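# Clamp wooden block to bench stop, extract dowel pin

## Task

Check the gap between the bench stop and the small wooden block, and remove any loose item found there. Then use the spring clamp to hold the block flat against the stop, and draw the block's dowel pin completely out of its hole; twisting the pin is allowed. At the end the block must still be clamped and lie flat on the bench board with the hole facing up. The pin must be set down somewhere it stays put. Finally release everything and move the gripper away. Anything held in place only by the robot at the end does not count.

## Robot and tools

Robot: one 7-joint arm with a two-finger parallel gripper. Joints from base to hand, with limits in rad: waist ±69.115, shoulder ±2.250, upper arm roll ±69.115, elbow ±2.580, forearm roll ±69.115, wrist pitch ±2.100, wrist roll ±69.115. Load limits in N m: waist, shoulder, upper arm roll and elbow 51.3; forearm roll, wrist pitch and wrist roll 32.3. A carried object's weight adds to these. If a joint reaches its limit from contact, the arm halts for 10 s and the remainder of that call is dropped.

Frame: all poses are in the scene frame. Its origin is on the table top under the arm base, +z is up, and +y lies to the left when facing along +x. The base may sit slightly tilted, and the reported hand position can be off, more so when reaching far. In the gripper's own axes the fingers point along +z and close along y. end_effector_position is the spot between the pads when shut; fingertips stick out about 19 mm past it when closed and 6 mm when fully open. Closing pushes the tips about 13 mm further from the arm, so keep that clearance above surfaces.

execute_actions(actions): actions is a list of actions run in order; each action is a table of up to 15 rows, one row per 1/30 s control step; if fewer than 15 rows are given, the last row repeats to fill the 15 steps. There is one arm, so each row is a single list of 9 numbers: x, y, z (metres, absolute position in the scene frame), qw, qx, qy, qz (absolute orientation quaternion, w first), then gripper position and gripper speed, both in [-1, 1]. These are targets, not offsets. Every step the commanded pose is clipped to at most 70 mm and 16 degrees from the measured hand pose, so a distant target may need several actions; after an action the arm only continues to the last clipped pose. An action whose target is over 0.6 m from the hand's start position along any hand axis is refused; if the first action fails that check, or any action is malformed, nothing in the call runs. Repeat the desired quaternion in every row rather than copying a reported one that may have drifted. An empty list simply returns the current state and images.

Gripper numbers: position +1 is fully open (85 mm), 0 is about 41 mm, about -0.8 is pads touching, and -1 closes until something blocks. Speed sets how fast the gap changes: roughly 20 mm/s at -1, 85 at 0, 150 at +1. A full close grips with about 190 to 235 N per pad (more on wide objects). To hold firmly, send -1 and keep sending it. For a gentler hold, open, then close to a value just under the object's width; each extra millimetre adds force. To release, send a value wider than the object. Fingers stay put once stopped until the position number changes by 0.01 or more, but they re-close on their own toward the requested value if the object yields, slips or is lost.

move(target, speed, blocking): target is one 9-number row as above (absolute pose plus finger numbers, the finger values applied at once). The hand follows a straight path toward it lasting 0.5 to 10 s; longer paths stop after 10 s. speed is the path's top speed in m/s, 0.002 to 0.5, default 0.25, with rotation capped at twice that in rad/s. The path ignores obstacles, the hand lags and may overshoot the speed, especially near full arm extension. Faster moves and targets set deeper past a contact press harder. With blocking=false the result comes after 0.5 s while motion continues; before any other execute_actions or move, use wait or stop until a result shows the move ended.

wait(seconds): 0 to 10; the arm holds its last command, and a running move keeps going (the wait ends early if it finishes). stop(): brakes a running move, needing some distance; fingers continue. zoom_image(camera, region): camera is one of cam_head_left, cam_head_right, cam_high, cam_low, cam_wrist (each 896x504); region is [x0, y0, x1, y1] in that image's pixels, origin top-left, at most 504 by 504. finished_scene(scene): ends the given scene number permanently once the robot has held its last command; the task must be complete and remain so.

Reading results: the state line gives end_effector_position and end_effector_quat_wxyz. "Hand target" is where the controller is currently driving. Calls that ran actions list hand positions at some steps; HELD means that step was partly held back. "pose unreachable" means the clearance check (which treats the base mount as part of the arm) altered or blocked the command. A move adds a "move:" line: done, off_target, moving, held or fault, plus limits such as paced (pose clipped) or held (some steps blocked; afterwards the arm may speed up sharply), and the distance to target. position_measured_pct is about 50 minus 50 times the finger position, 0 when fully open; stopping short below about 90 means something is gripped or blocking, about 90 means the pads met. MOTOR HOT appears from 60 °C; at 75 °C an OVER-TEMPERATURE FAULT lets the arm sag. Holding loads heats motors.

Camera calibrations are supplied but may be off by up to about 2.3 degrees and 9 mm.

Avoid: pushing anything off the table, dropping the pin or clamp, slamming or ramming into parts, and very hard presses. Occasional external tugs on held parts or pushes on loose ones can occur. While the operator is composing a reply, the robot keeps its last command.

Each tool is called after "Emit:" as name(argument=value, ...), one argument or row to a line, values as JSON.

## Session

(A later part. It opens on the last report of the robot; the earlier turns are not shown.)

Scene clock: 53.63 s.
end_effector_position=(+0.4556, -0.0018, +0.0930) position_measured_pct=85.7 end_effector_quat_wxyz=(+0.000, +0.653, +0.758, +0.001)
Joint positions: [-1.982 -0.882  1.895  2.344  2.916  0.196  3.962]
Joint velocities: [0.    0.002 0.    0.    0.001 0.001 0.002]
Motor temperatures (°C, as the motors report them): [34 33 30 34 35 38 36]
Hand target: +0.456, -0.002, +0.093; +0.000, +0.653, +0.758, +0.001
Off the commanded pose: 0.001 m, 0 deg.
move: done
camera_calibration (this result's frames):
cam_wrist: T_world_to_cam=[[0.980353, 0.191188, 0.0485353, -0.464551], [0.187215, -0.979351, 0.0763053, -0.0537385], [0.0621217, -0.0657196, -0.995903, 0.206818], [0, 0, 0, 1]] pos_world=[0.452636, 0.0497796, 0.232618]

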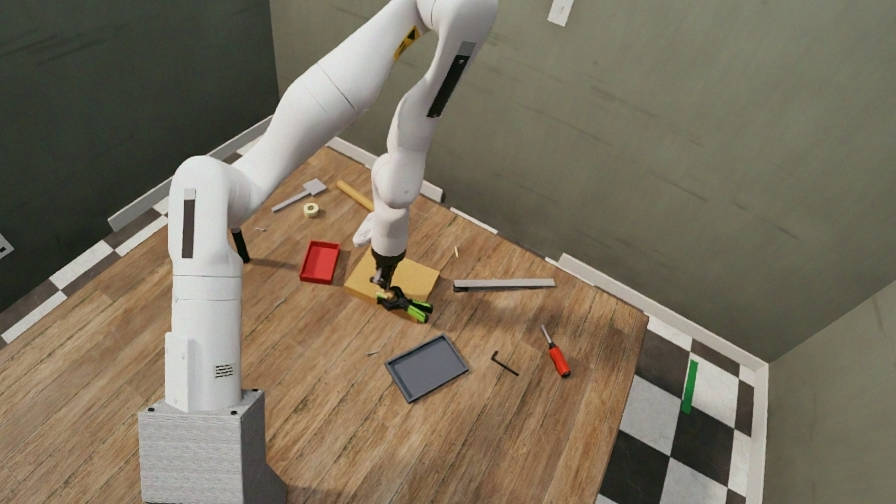

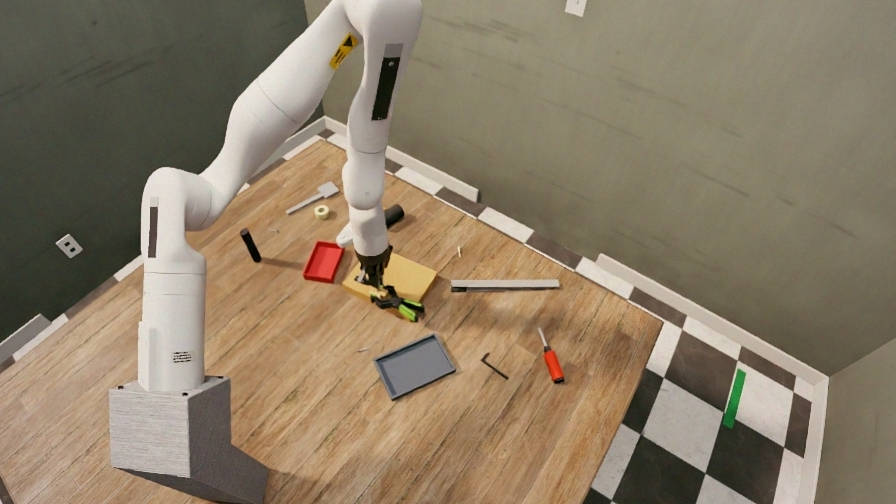

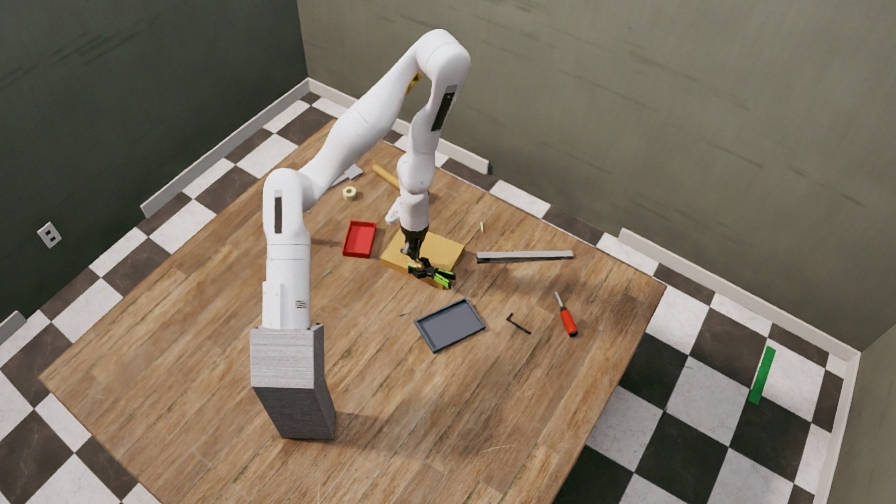

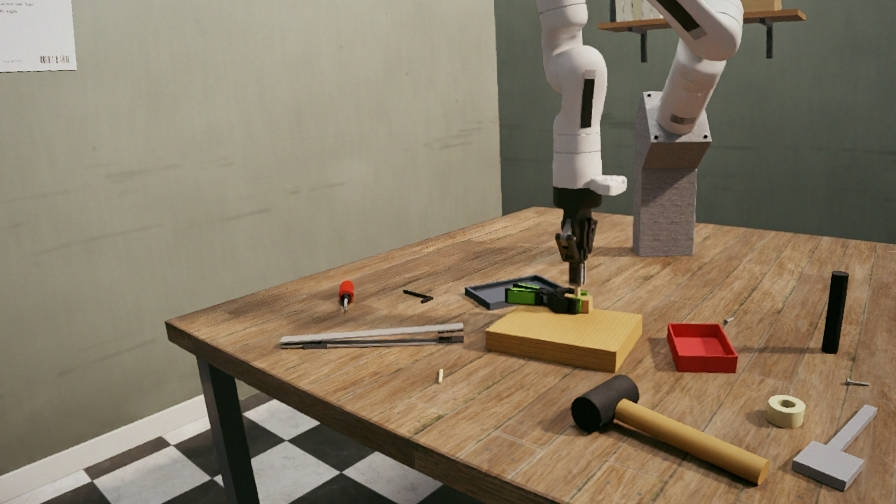

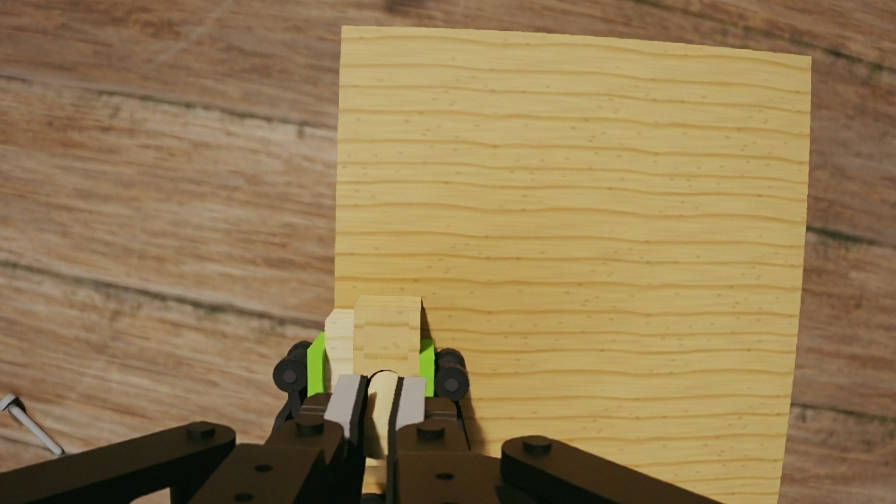

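Emit:
move(
  target=[0.455,-0.002,0.102,0,0.8508,0.5255,0,-1,-0.5],
  speed=0.3,
)

Emit:
move(
  target=[0.455,-0.002,0.125,0,0.8508,0.5255,0,-1,-0.5],
  speed=0.1,
)

Emit:
zoom_image(
  camera="cam_low",
  region=[530, 240, 630, 330],
)

Scene clock: 55.47 s.
end_effector_position=(+0.4548, -0.0022, +0.1020) position_measured_pct=85.7 end_effector_quat_wxyz=(+0.000, +0.851, +0.526, -0.000)
Joint positions: [-1.932 -0.907  1.827  2.353  2.618  0.194  3.652]
Joint velocities: [ 0.002  0.001 -0.    -0.002 -0.001  0.    -0.001]
Motor temperatures (°C, as the motors report them): [34 33 30 34 35 38 36]
Hand target: +0.455, -0.002, +0.102; +0.000, +0.851, +0.525, -0.000
Off the commanded pose: 0.000 m, 0 deg.
move: done
camera_calibration (this result's frames):
cam_wrist: T_world_to_cam=[[0.912177, -0.407197, 0.0460783, -0.434219], [-0.40967, -0.908903, 0.077883, 0.216826], [0.010167, -0.08992, -0.995897, 0.23936], [0, 0, 0, 1]] pos_world=[0.482478, 0.0417843, 0.241499]

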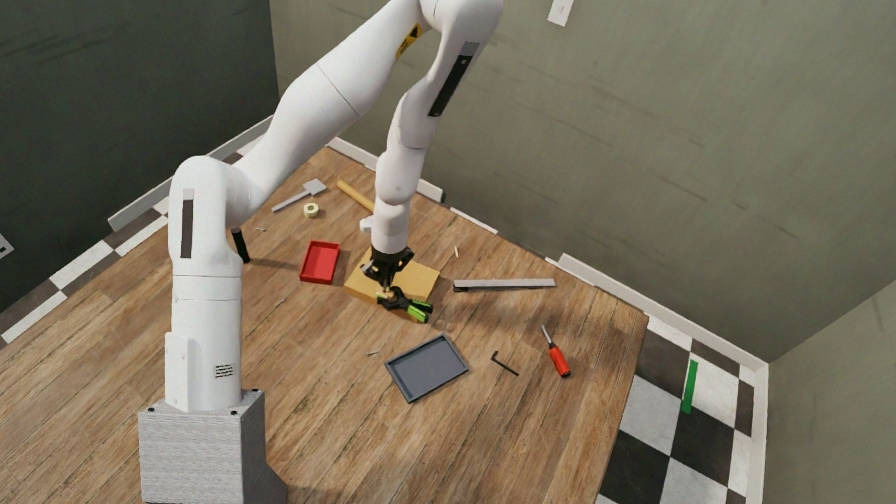

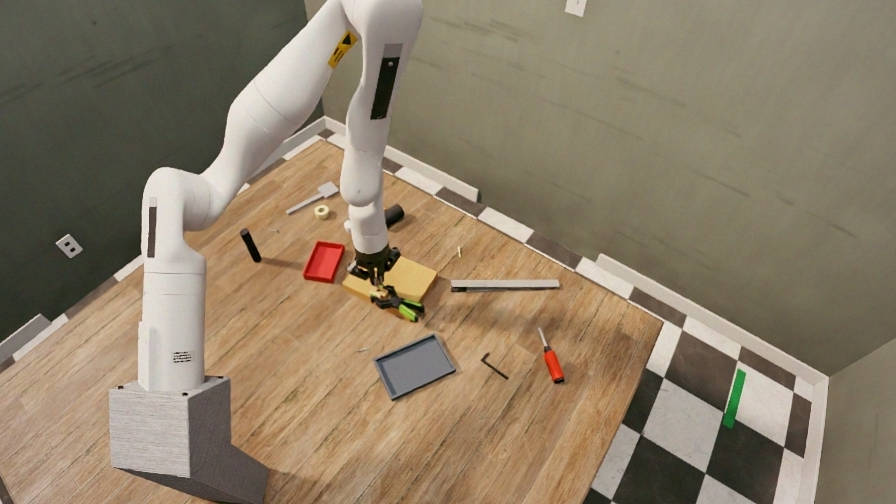

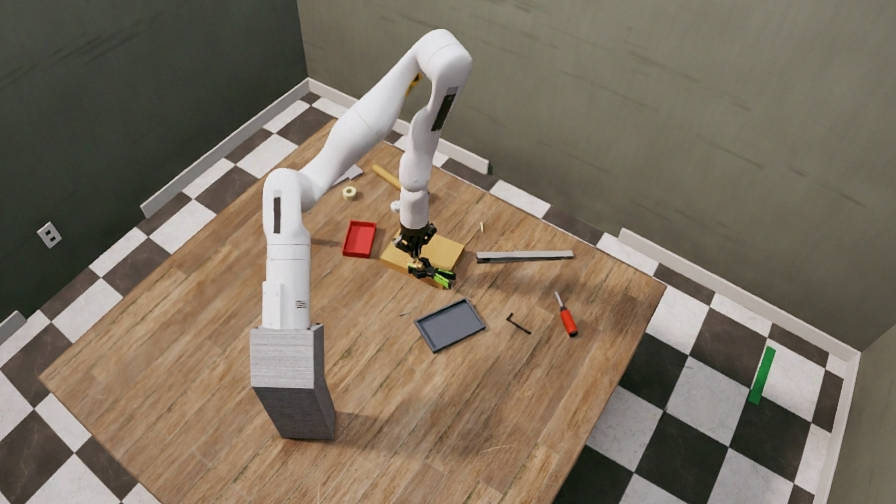

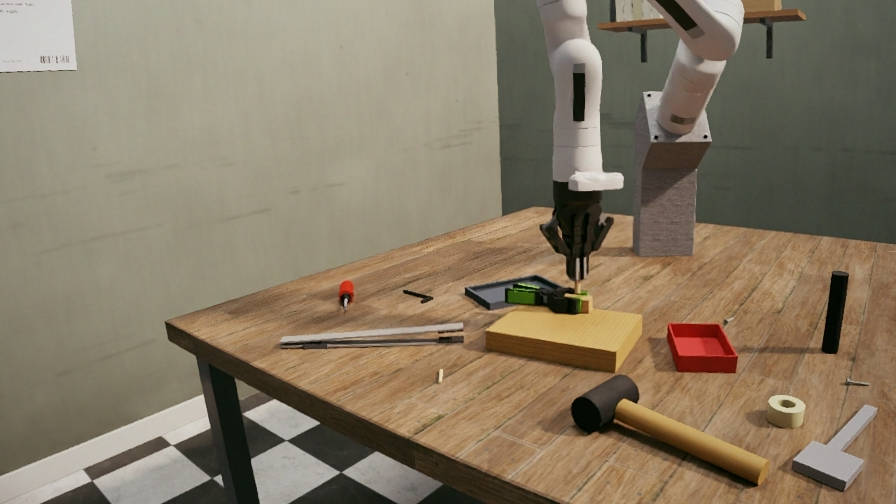

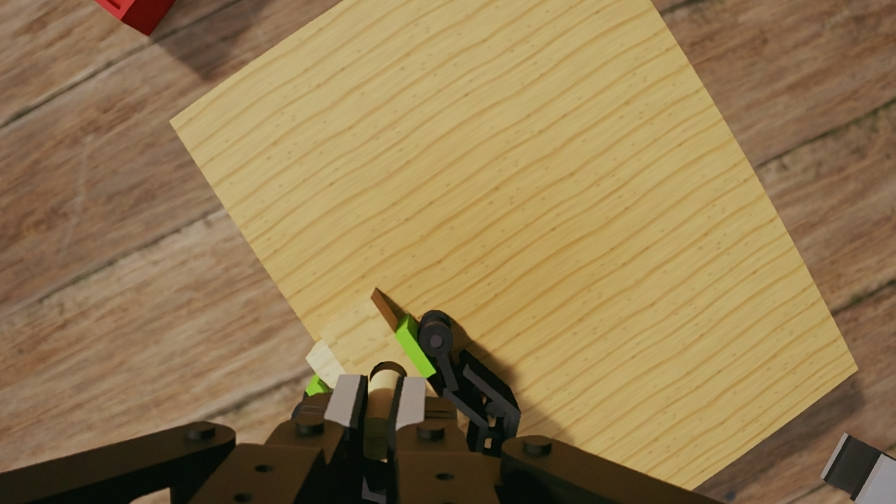

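Scene clock: 56.20 s.
end_effector_position=(+0.4549, -0.0016, +0.1248) position_measured_pct=85.7 end_effector_quat_wxyz=(-0.001, +0.851, +0.526, +0.000)
Joint positions: [-1.849 -0.86   1.79   2.369  2.612  0.127  3.648]
Joint velocities: [ 0.009  0.006  0.     0.001 -0.    -0.001 -0.   ]
Motor temperatures (°C, as the motors report them): [34 33 30 34 35 38 36]
Hand target: +0.455, -0.002, +0.125; +0.000, +0.851, +0.526, +0.000
Off the commanded pose: 0.000 m, 0 deg.
move: done
camera_calibration (this result's frames):
cam_wrist: T_world_to_cam=[[0.912246, -0.407089, 0.0456683, -0.43512], [-0.409508, -0.909116, 0.0762257, 0.21573], [0.0104872, -0.0882381, -0.996044, 0.261992], [0, 0, 0, 1]] pos_world=[0.482532, 0.0421088, 0.264383]

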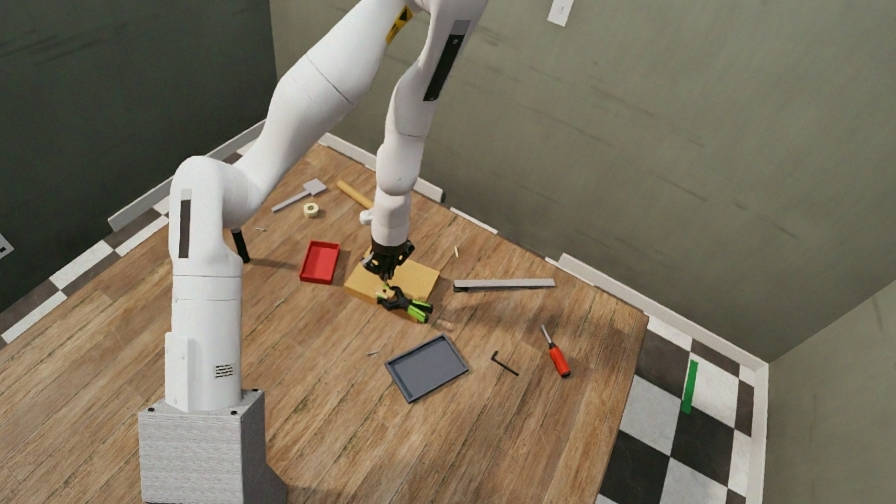

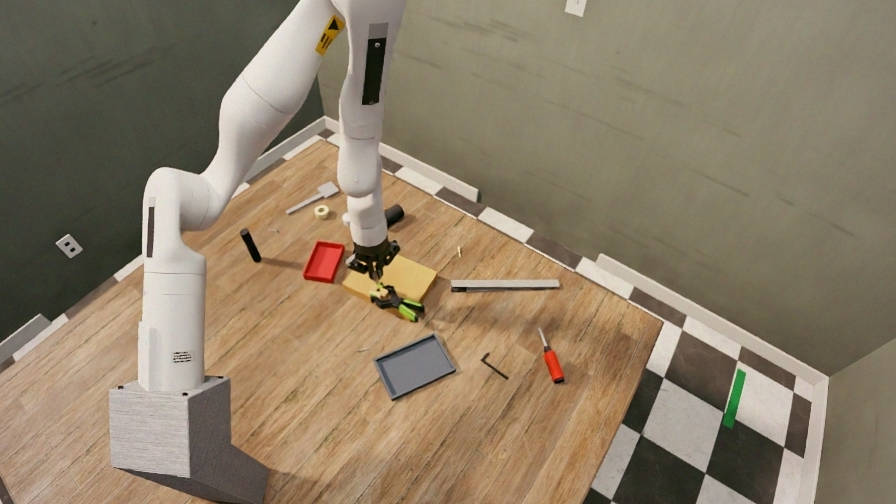

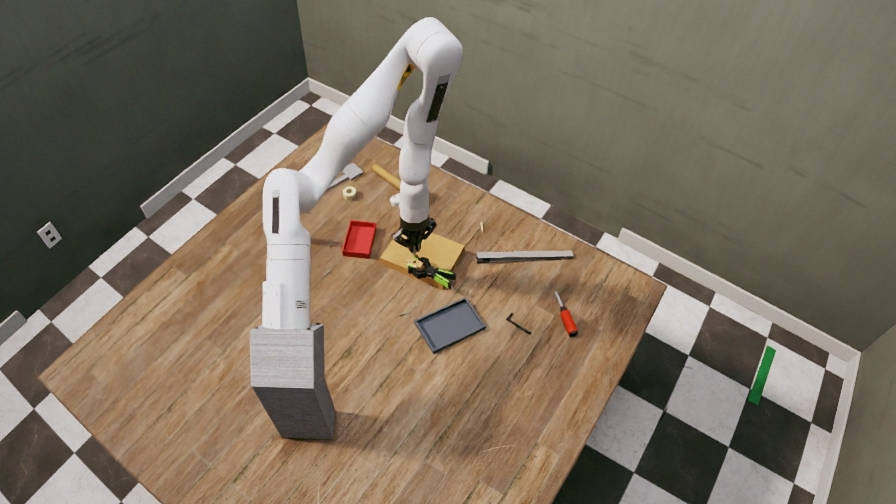

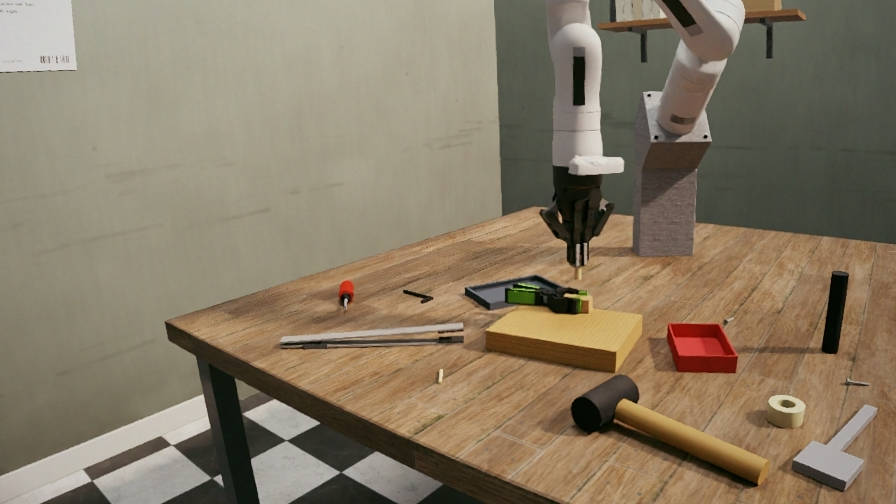

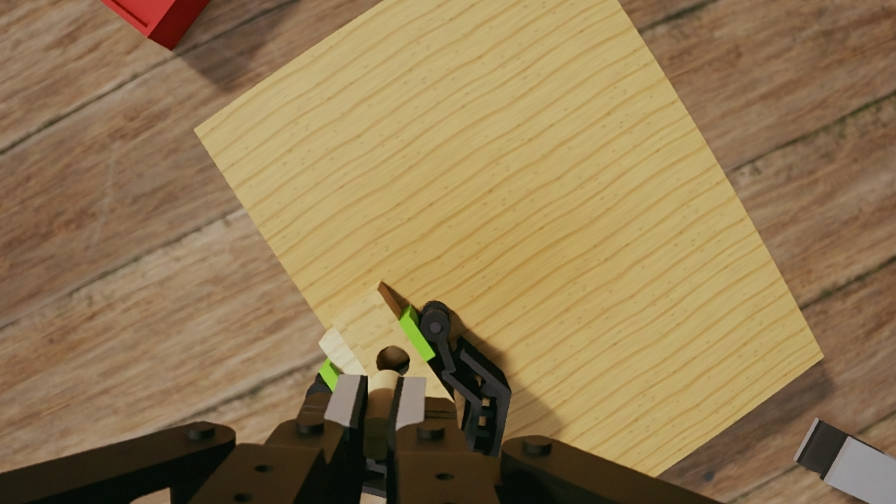

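Region (530, 240, 630, 330) of cam_low's 896x504 image, scaled by 5.040, with more detail than that image has; it fills the top 454 rows of this view, and the rest is white.

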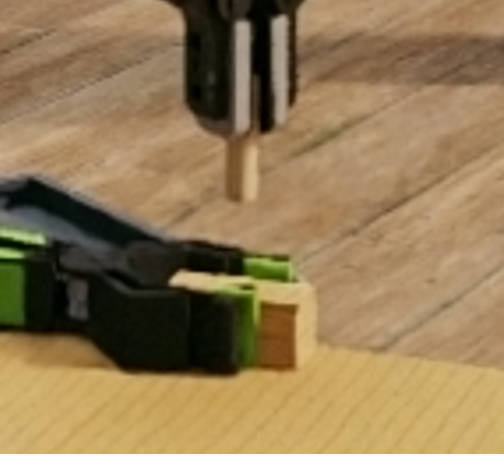

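Emit:
move(
  target=[0.335,-0.19,0.125,0,0.8508,0.5255,0,-1,0],
  speed=0.2,
)

Scene clock: 58.53 s.
end_effector_position=(+0.3343, -0.1909, +0.1248) position_measured_pct=85.7 end_effector_quat_wxyz=(+0.000, +0.850, +0.526, -0.002)
Joint positions: [-1.62  -1.29   2.18   2.186  2.955 -0.07   3.991]
Joint velocities: [ 0.003 -0.011 -0.001 -0.    -0.001 -0.001  0.001]
Motor temperatures (°C, as the motors report them): [34 33 30 34 35 38 36]
Hand target: +0.334, -0.191, +0.125; +0.000, +0.851, +0.526, -0.001
Off the commanded pose: 0.001 m, 0 deg.
move: done
camera_calibration (this result's frames):
cam_wrist: T_world_to_cam=[[0.912725, -0.406107, 0.0448422, -0.401955], [-0.408491, -0.90925, 0.0799929, -0.00661476], [0.00828712, -0.0913291, -0.995786, 0.246673], [0, 0, 0, 1]] pos_world=[0.362128, -0.146723, 0.264187]

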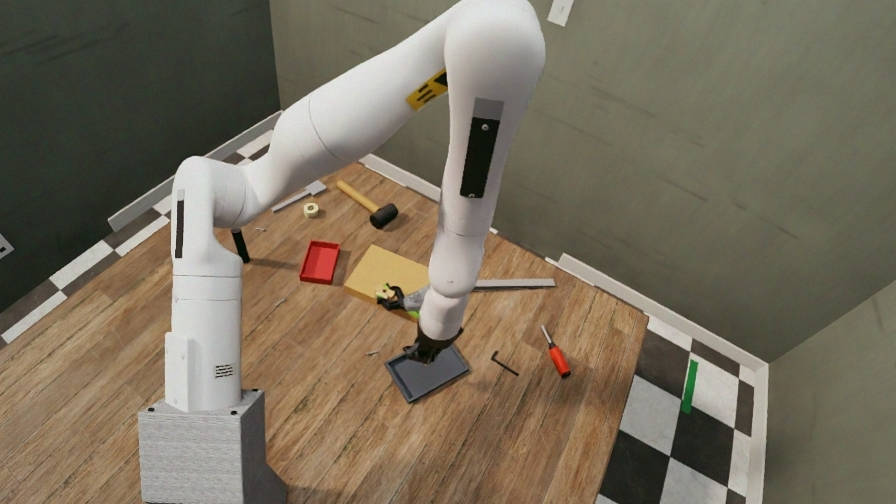

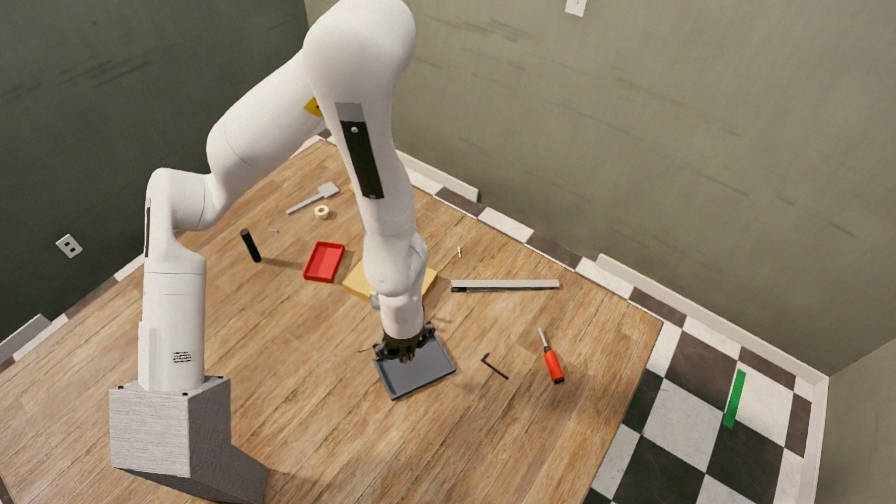

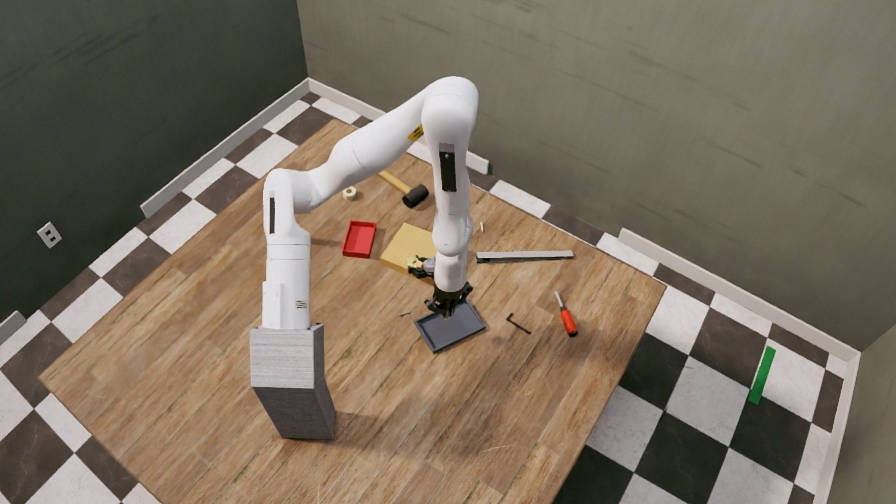

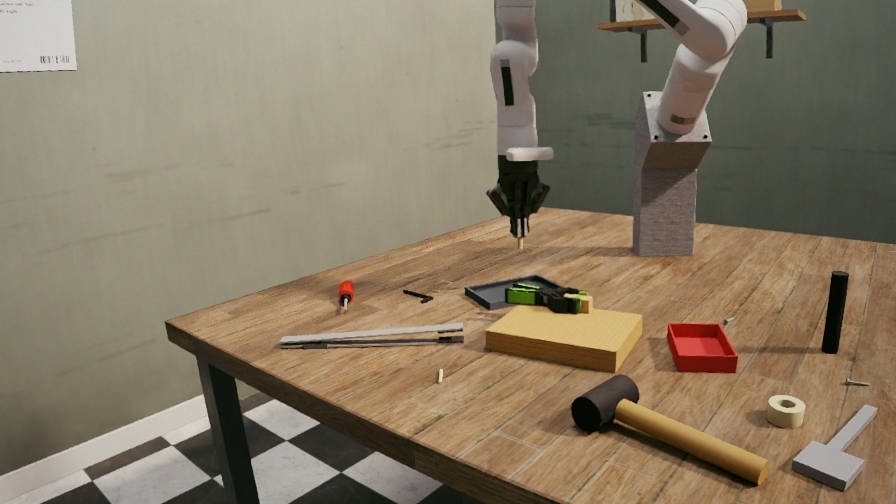

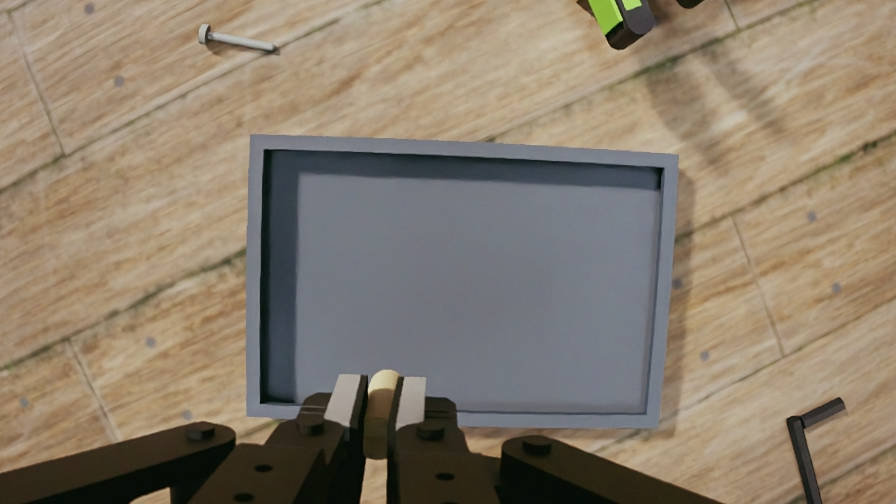

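Emit:
move(
  target=[0.362,-0.184,0.056,0,0.8508,0.5255,0,-1,0],
  speed=0.12,
)

Emit:
execute_actions(
  actions=[
    [[0.362,-0.184,0.053,0,0.8508,0.5255,0,-1,0]],
    [[0.362,-0.184,0.050,0,0.8508,0.5255,0,-1,0]],
    [[0.362,-0.184,0.048,0,0.8508,0.5255,0,-1,0]],
  ],
)

Scene clock: 60.40 s.
end_effector_position=(+0.3619, -0.1836, +0.0558) position_measured_pct=85.7 end_effector_quat_wxyz=(-0.000, +0.851, +0.525, +0.000)
Joint positions: [-1.808 -1.364  2.164  2.113  2.92   0.051  3.956]
Joint velocities: [ 0.002  0.002 -0.001  0.001  0.    -0.    -0.   ]
Motor temperatures (°C, as the motors report them): [34 33 30 34 35 38 36]
Hand target: +0.362, -0.184, +0.056; +0.000, +0.851, +0.525, +0.000
Off the commanded pose: 0.000 m, 0 deg.
move: done
camera_calibration (this result's frames):
cam_wrist: T_world_to_cam=[[0.912059, -0.407425, 0.046398, -0.421226], [-0.409914, -0.908888, 0.0767674, 0.0175926], [0.0108937, -0.0890356, -0.995969, 0.17787], [0, 0, 0, 1]] pos_world=[0.389457, -0.139792, 0.195346]

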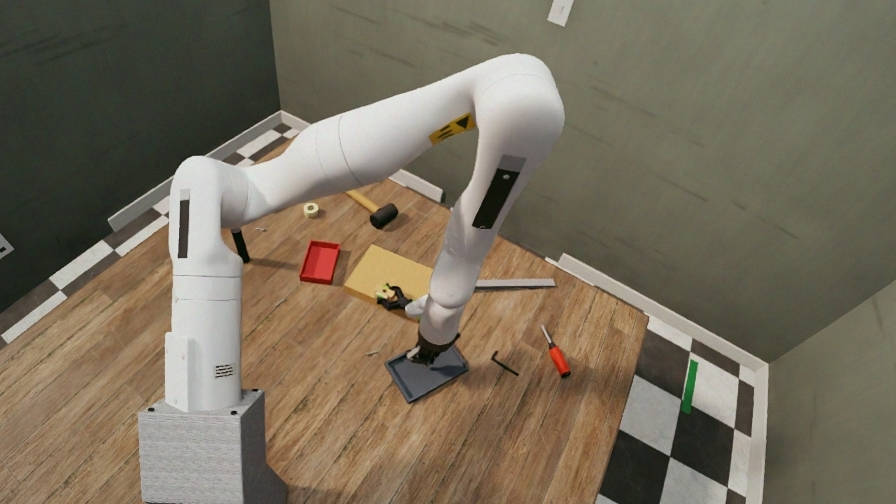

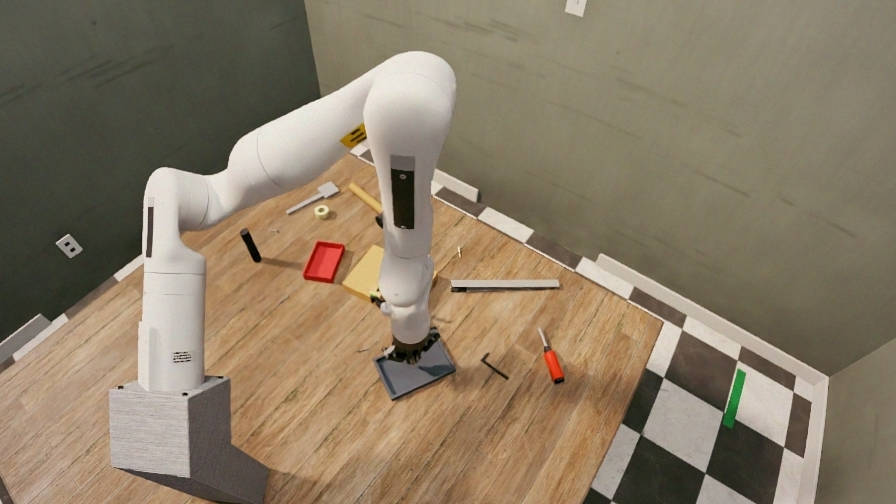

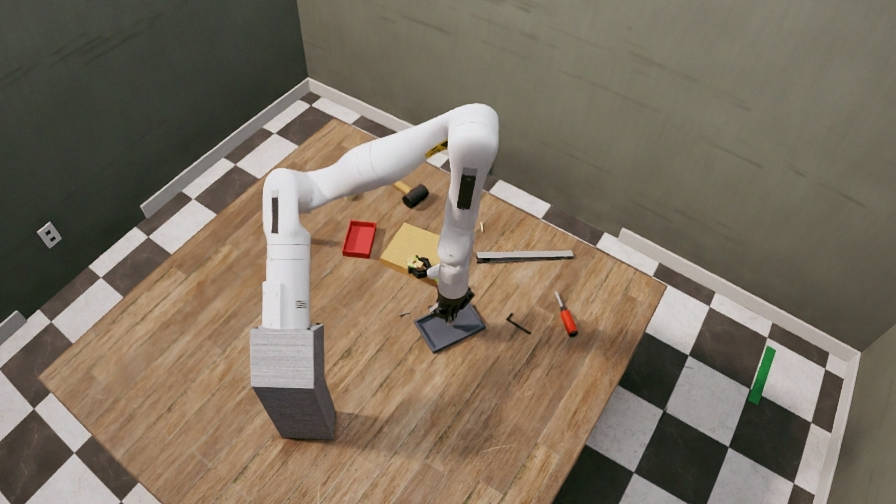

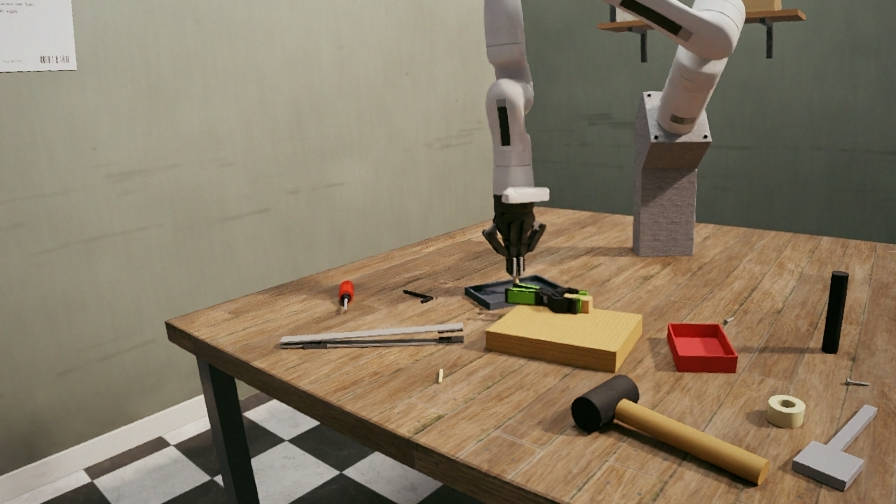

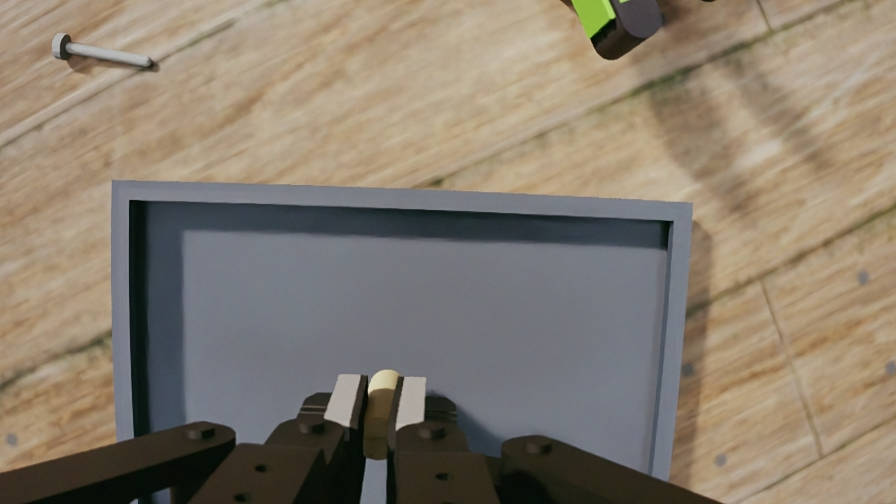

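Scene clock: 61.90 s.
end_effector_position=(+0.3620, -0.1840, +0.0480) position_measured_pct=85.7 end_effector_quat_wxyz=(+0.000, +0.851, +0.525, -0.000)
Joint positions: [-1.825 -1.378  2.165  2.103  2.921  0.063  3.956]
Joint velocities: [ 0.    -0.    -0.     0.002  0.     0.001 -0.   ]
Motor temperatures (°C, as the motors report them): [34 33 30 34 35 38 36]
Hand target: +0.362, -0.184, +0.048; -0.000, +0.851, +0.525, -0.000
Off the commanded pose: 0.000 m, 0 deg.
Step readings (end_effector_position; steps 1 to 15: 1st action; 16 to 30: 2nd action; 31 to 45: 3rd action):
0: (+0.3619, -0.1836, +0.0558)
1: (+0.3619, -0.1835, +0.0554)
2: (+0.3619, -0.1835, +0.0541)
4: (+0.3620, -0.1838, +0.0533)
8: (+0.3620, -0.1841, +0.0531)
15: (+0.3620, -0.1840, +0.0530)
16: (+0.3619, -0.1838, +0.0526)
17: (+0.3619, -0.1837, +0.0512)
19: (+0.3620, -0.1839, +0.0503)
23: (+0.3620, -0.1841, +0.0501)
30: (+0.3620, -0.1840, +0.0500)
31: (+0.3620, -0.1839, +0.0497)
32: (+0.3619, -0.1838, +0.0487)
34: (+0.3620, -0.1839, +0.0482)
38: (+0.3620, -0.1841, +0.0481)
45: end_effector_position above
camera_calibration (this result's frames):
cam_wrist: T_world_to_cam=[[0.912103, -0.407321, 0.0464469, -0.421099], [-0.409817, -0.908907, 0.0770558, 0.0178285], [0.0108295, -0.0893176, -0.995944, 0.170059], [0, 0, 0, 1]] pos_world=[0.389551, -0.140129, 0.187554]

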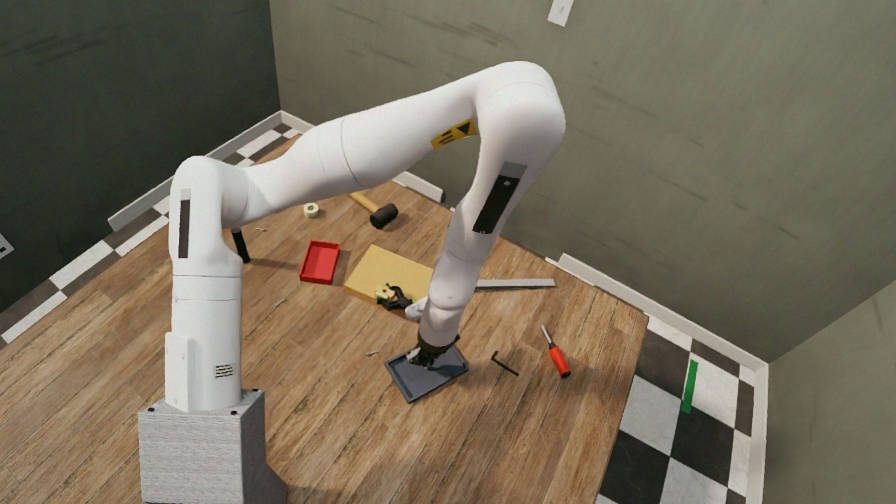

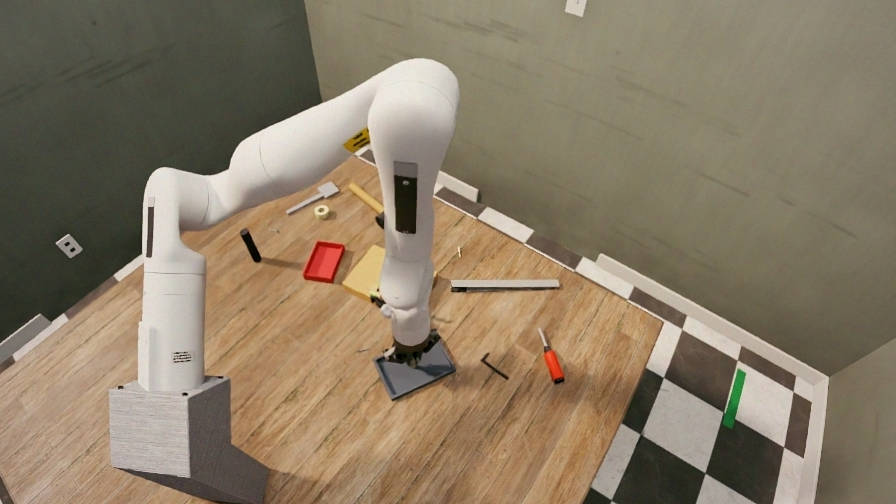

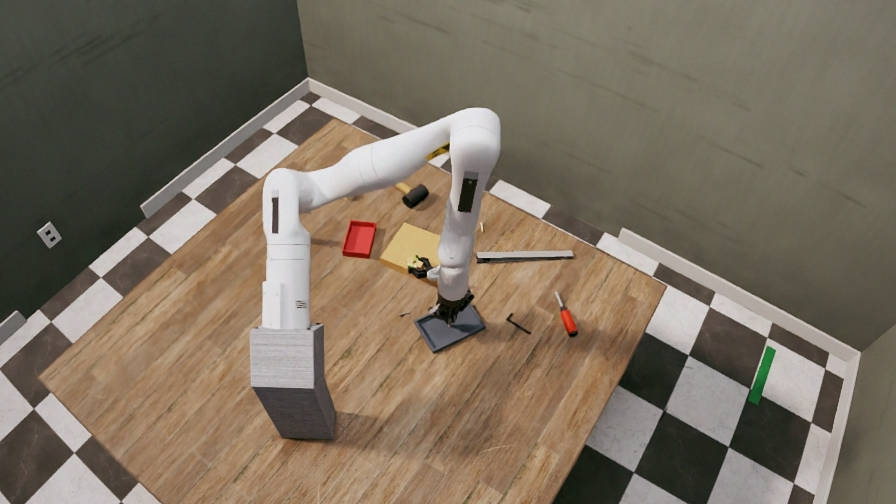

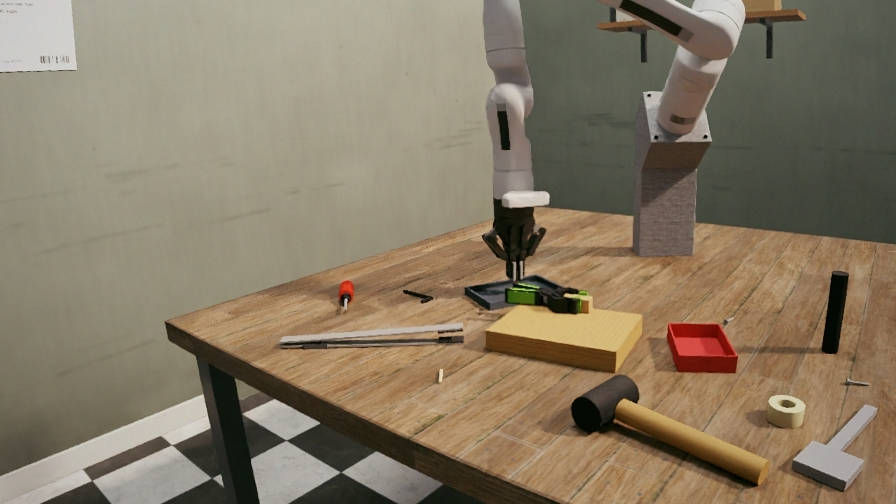

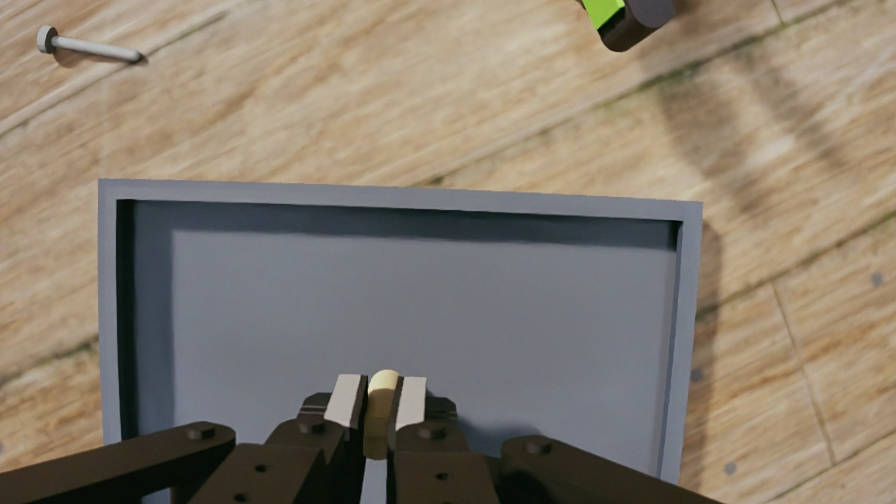

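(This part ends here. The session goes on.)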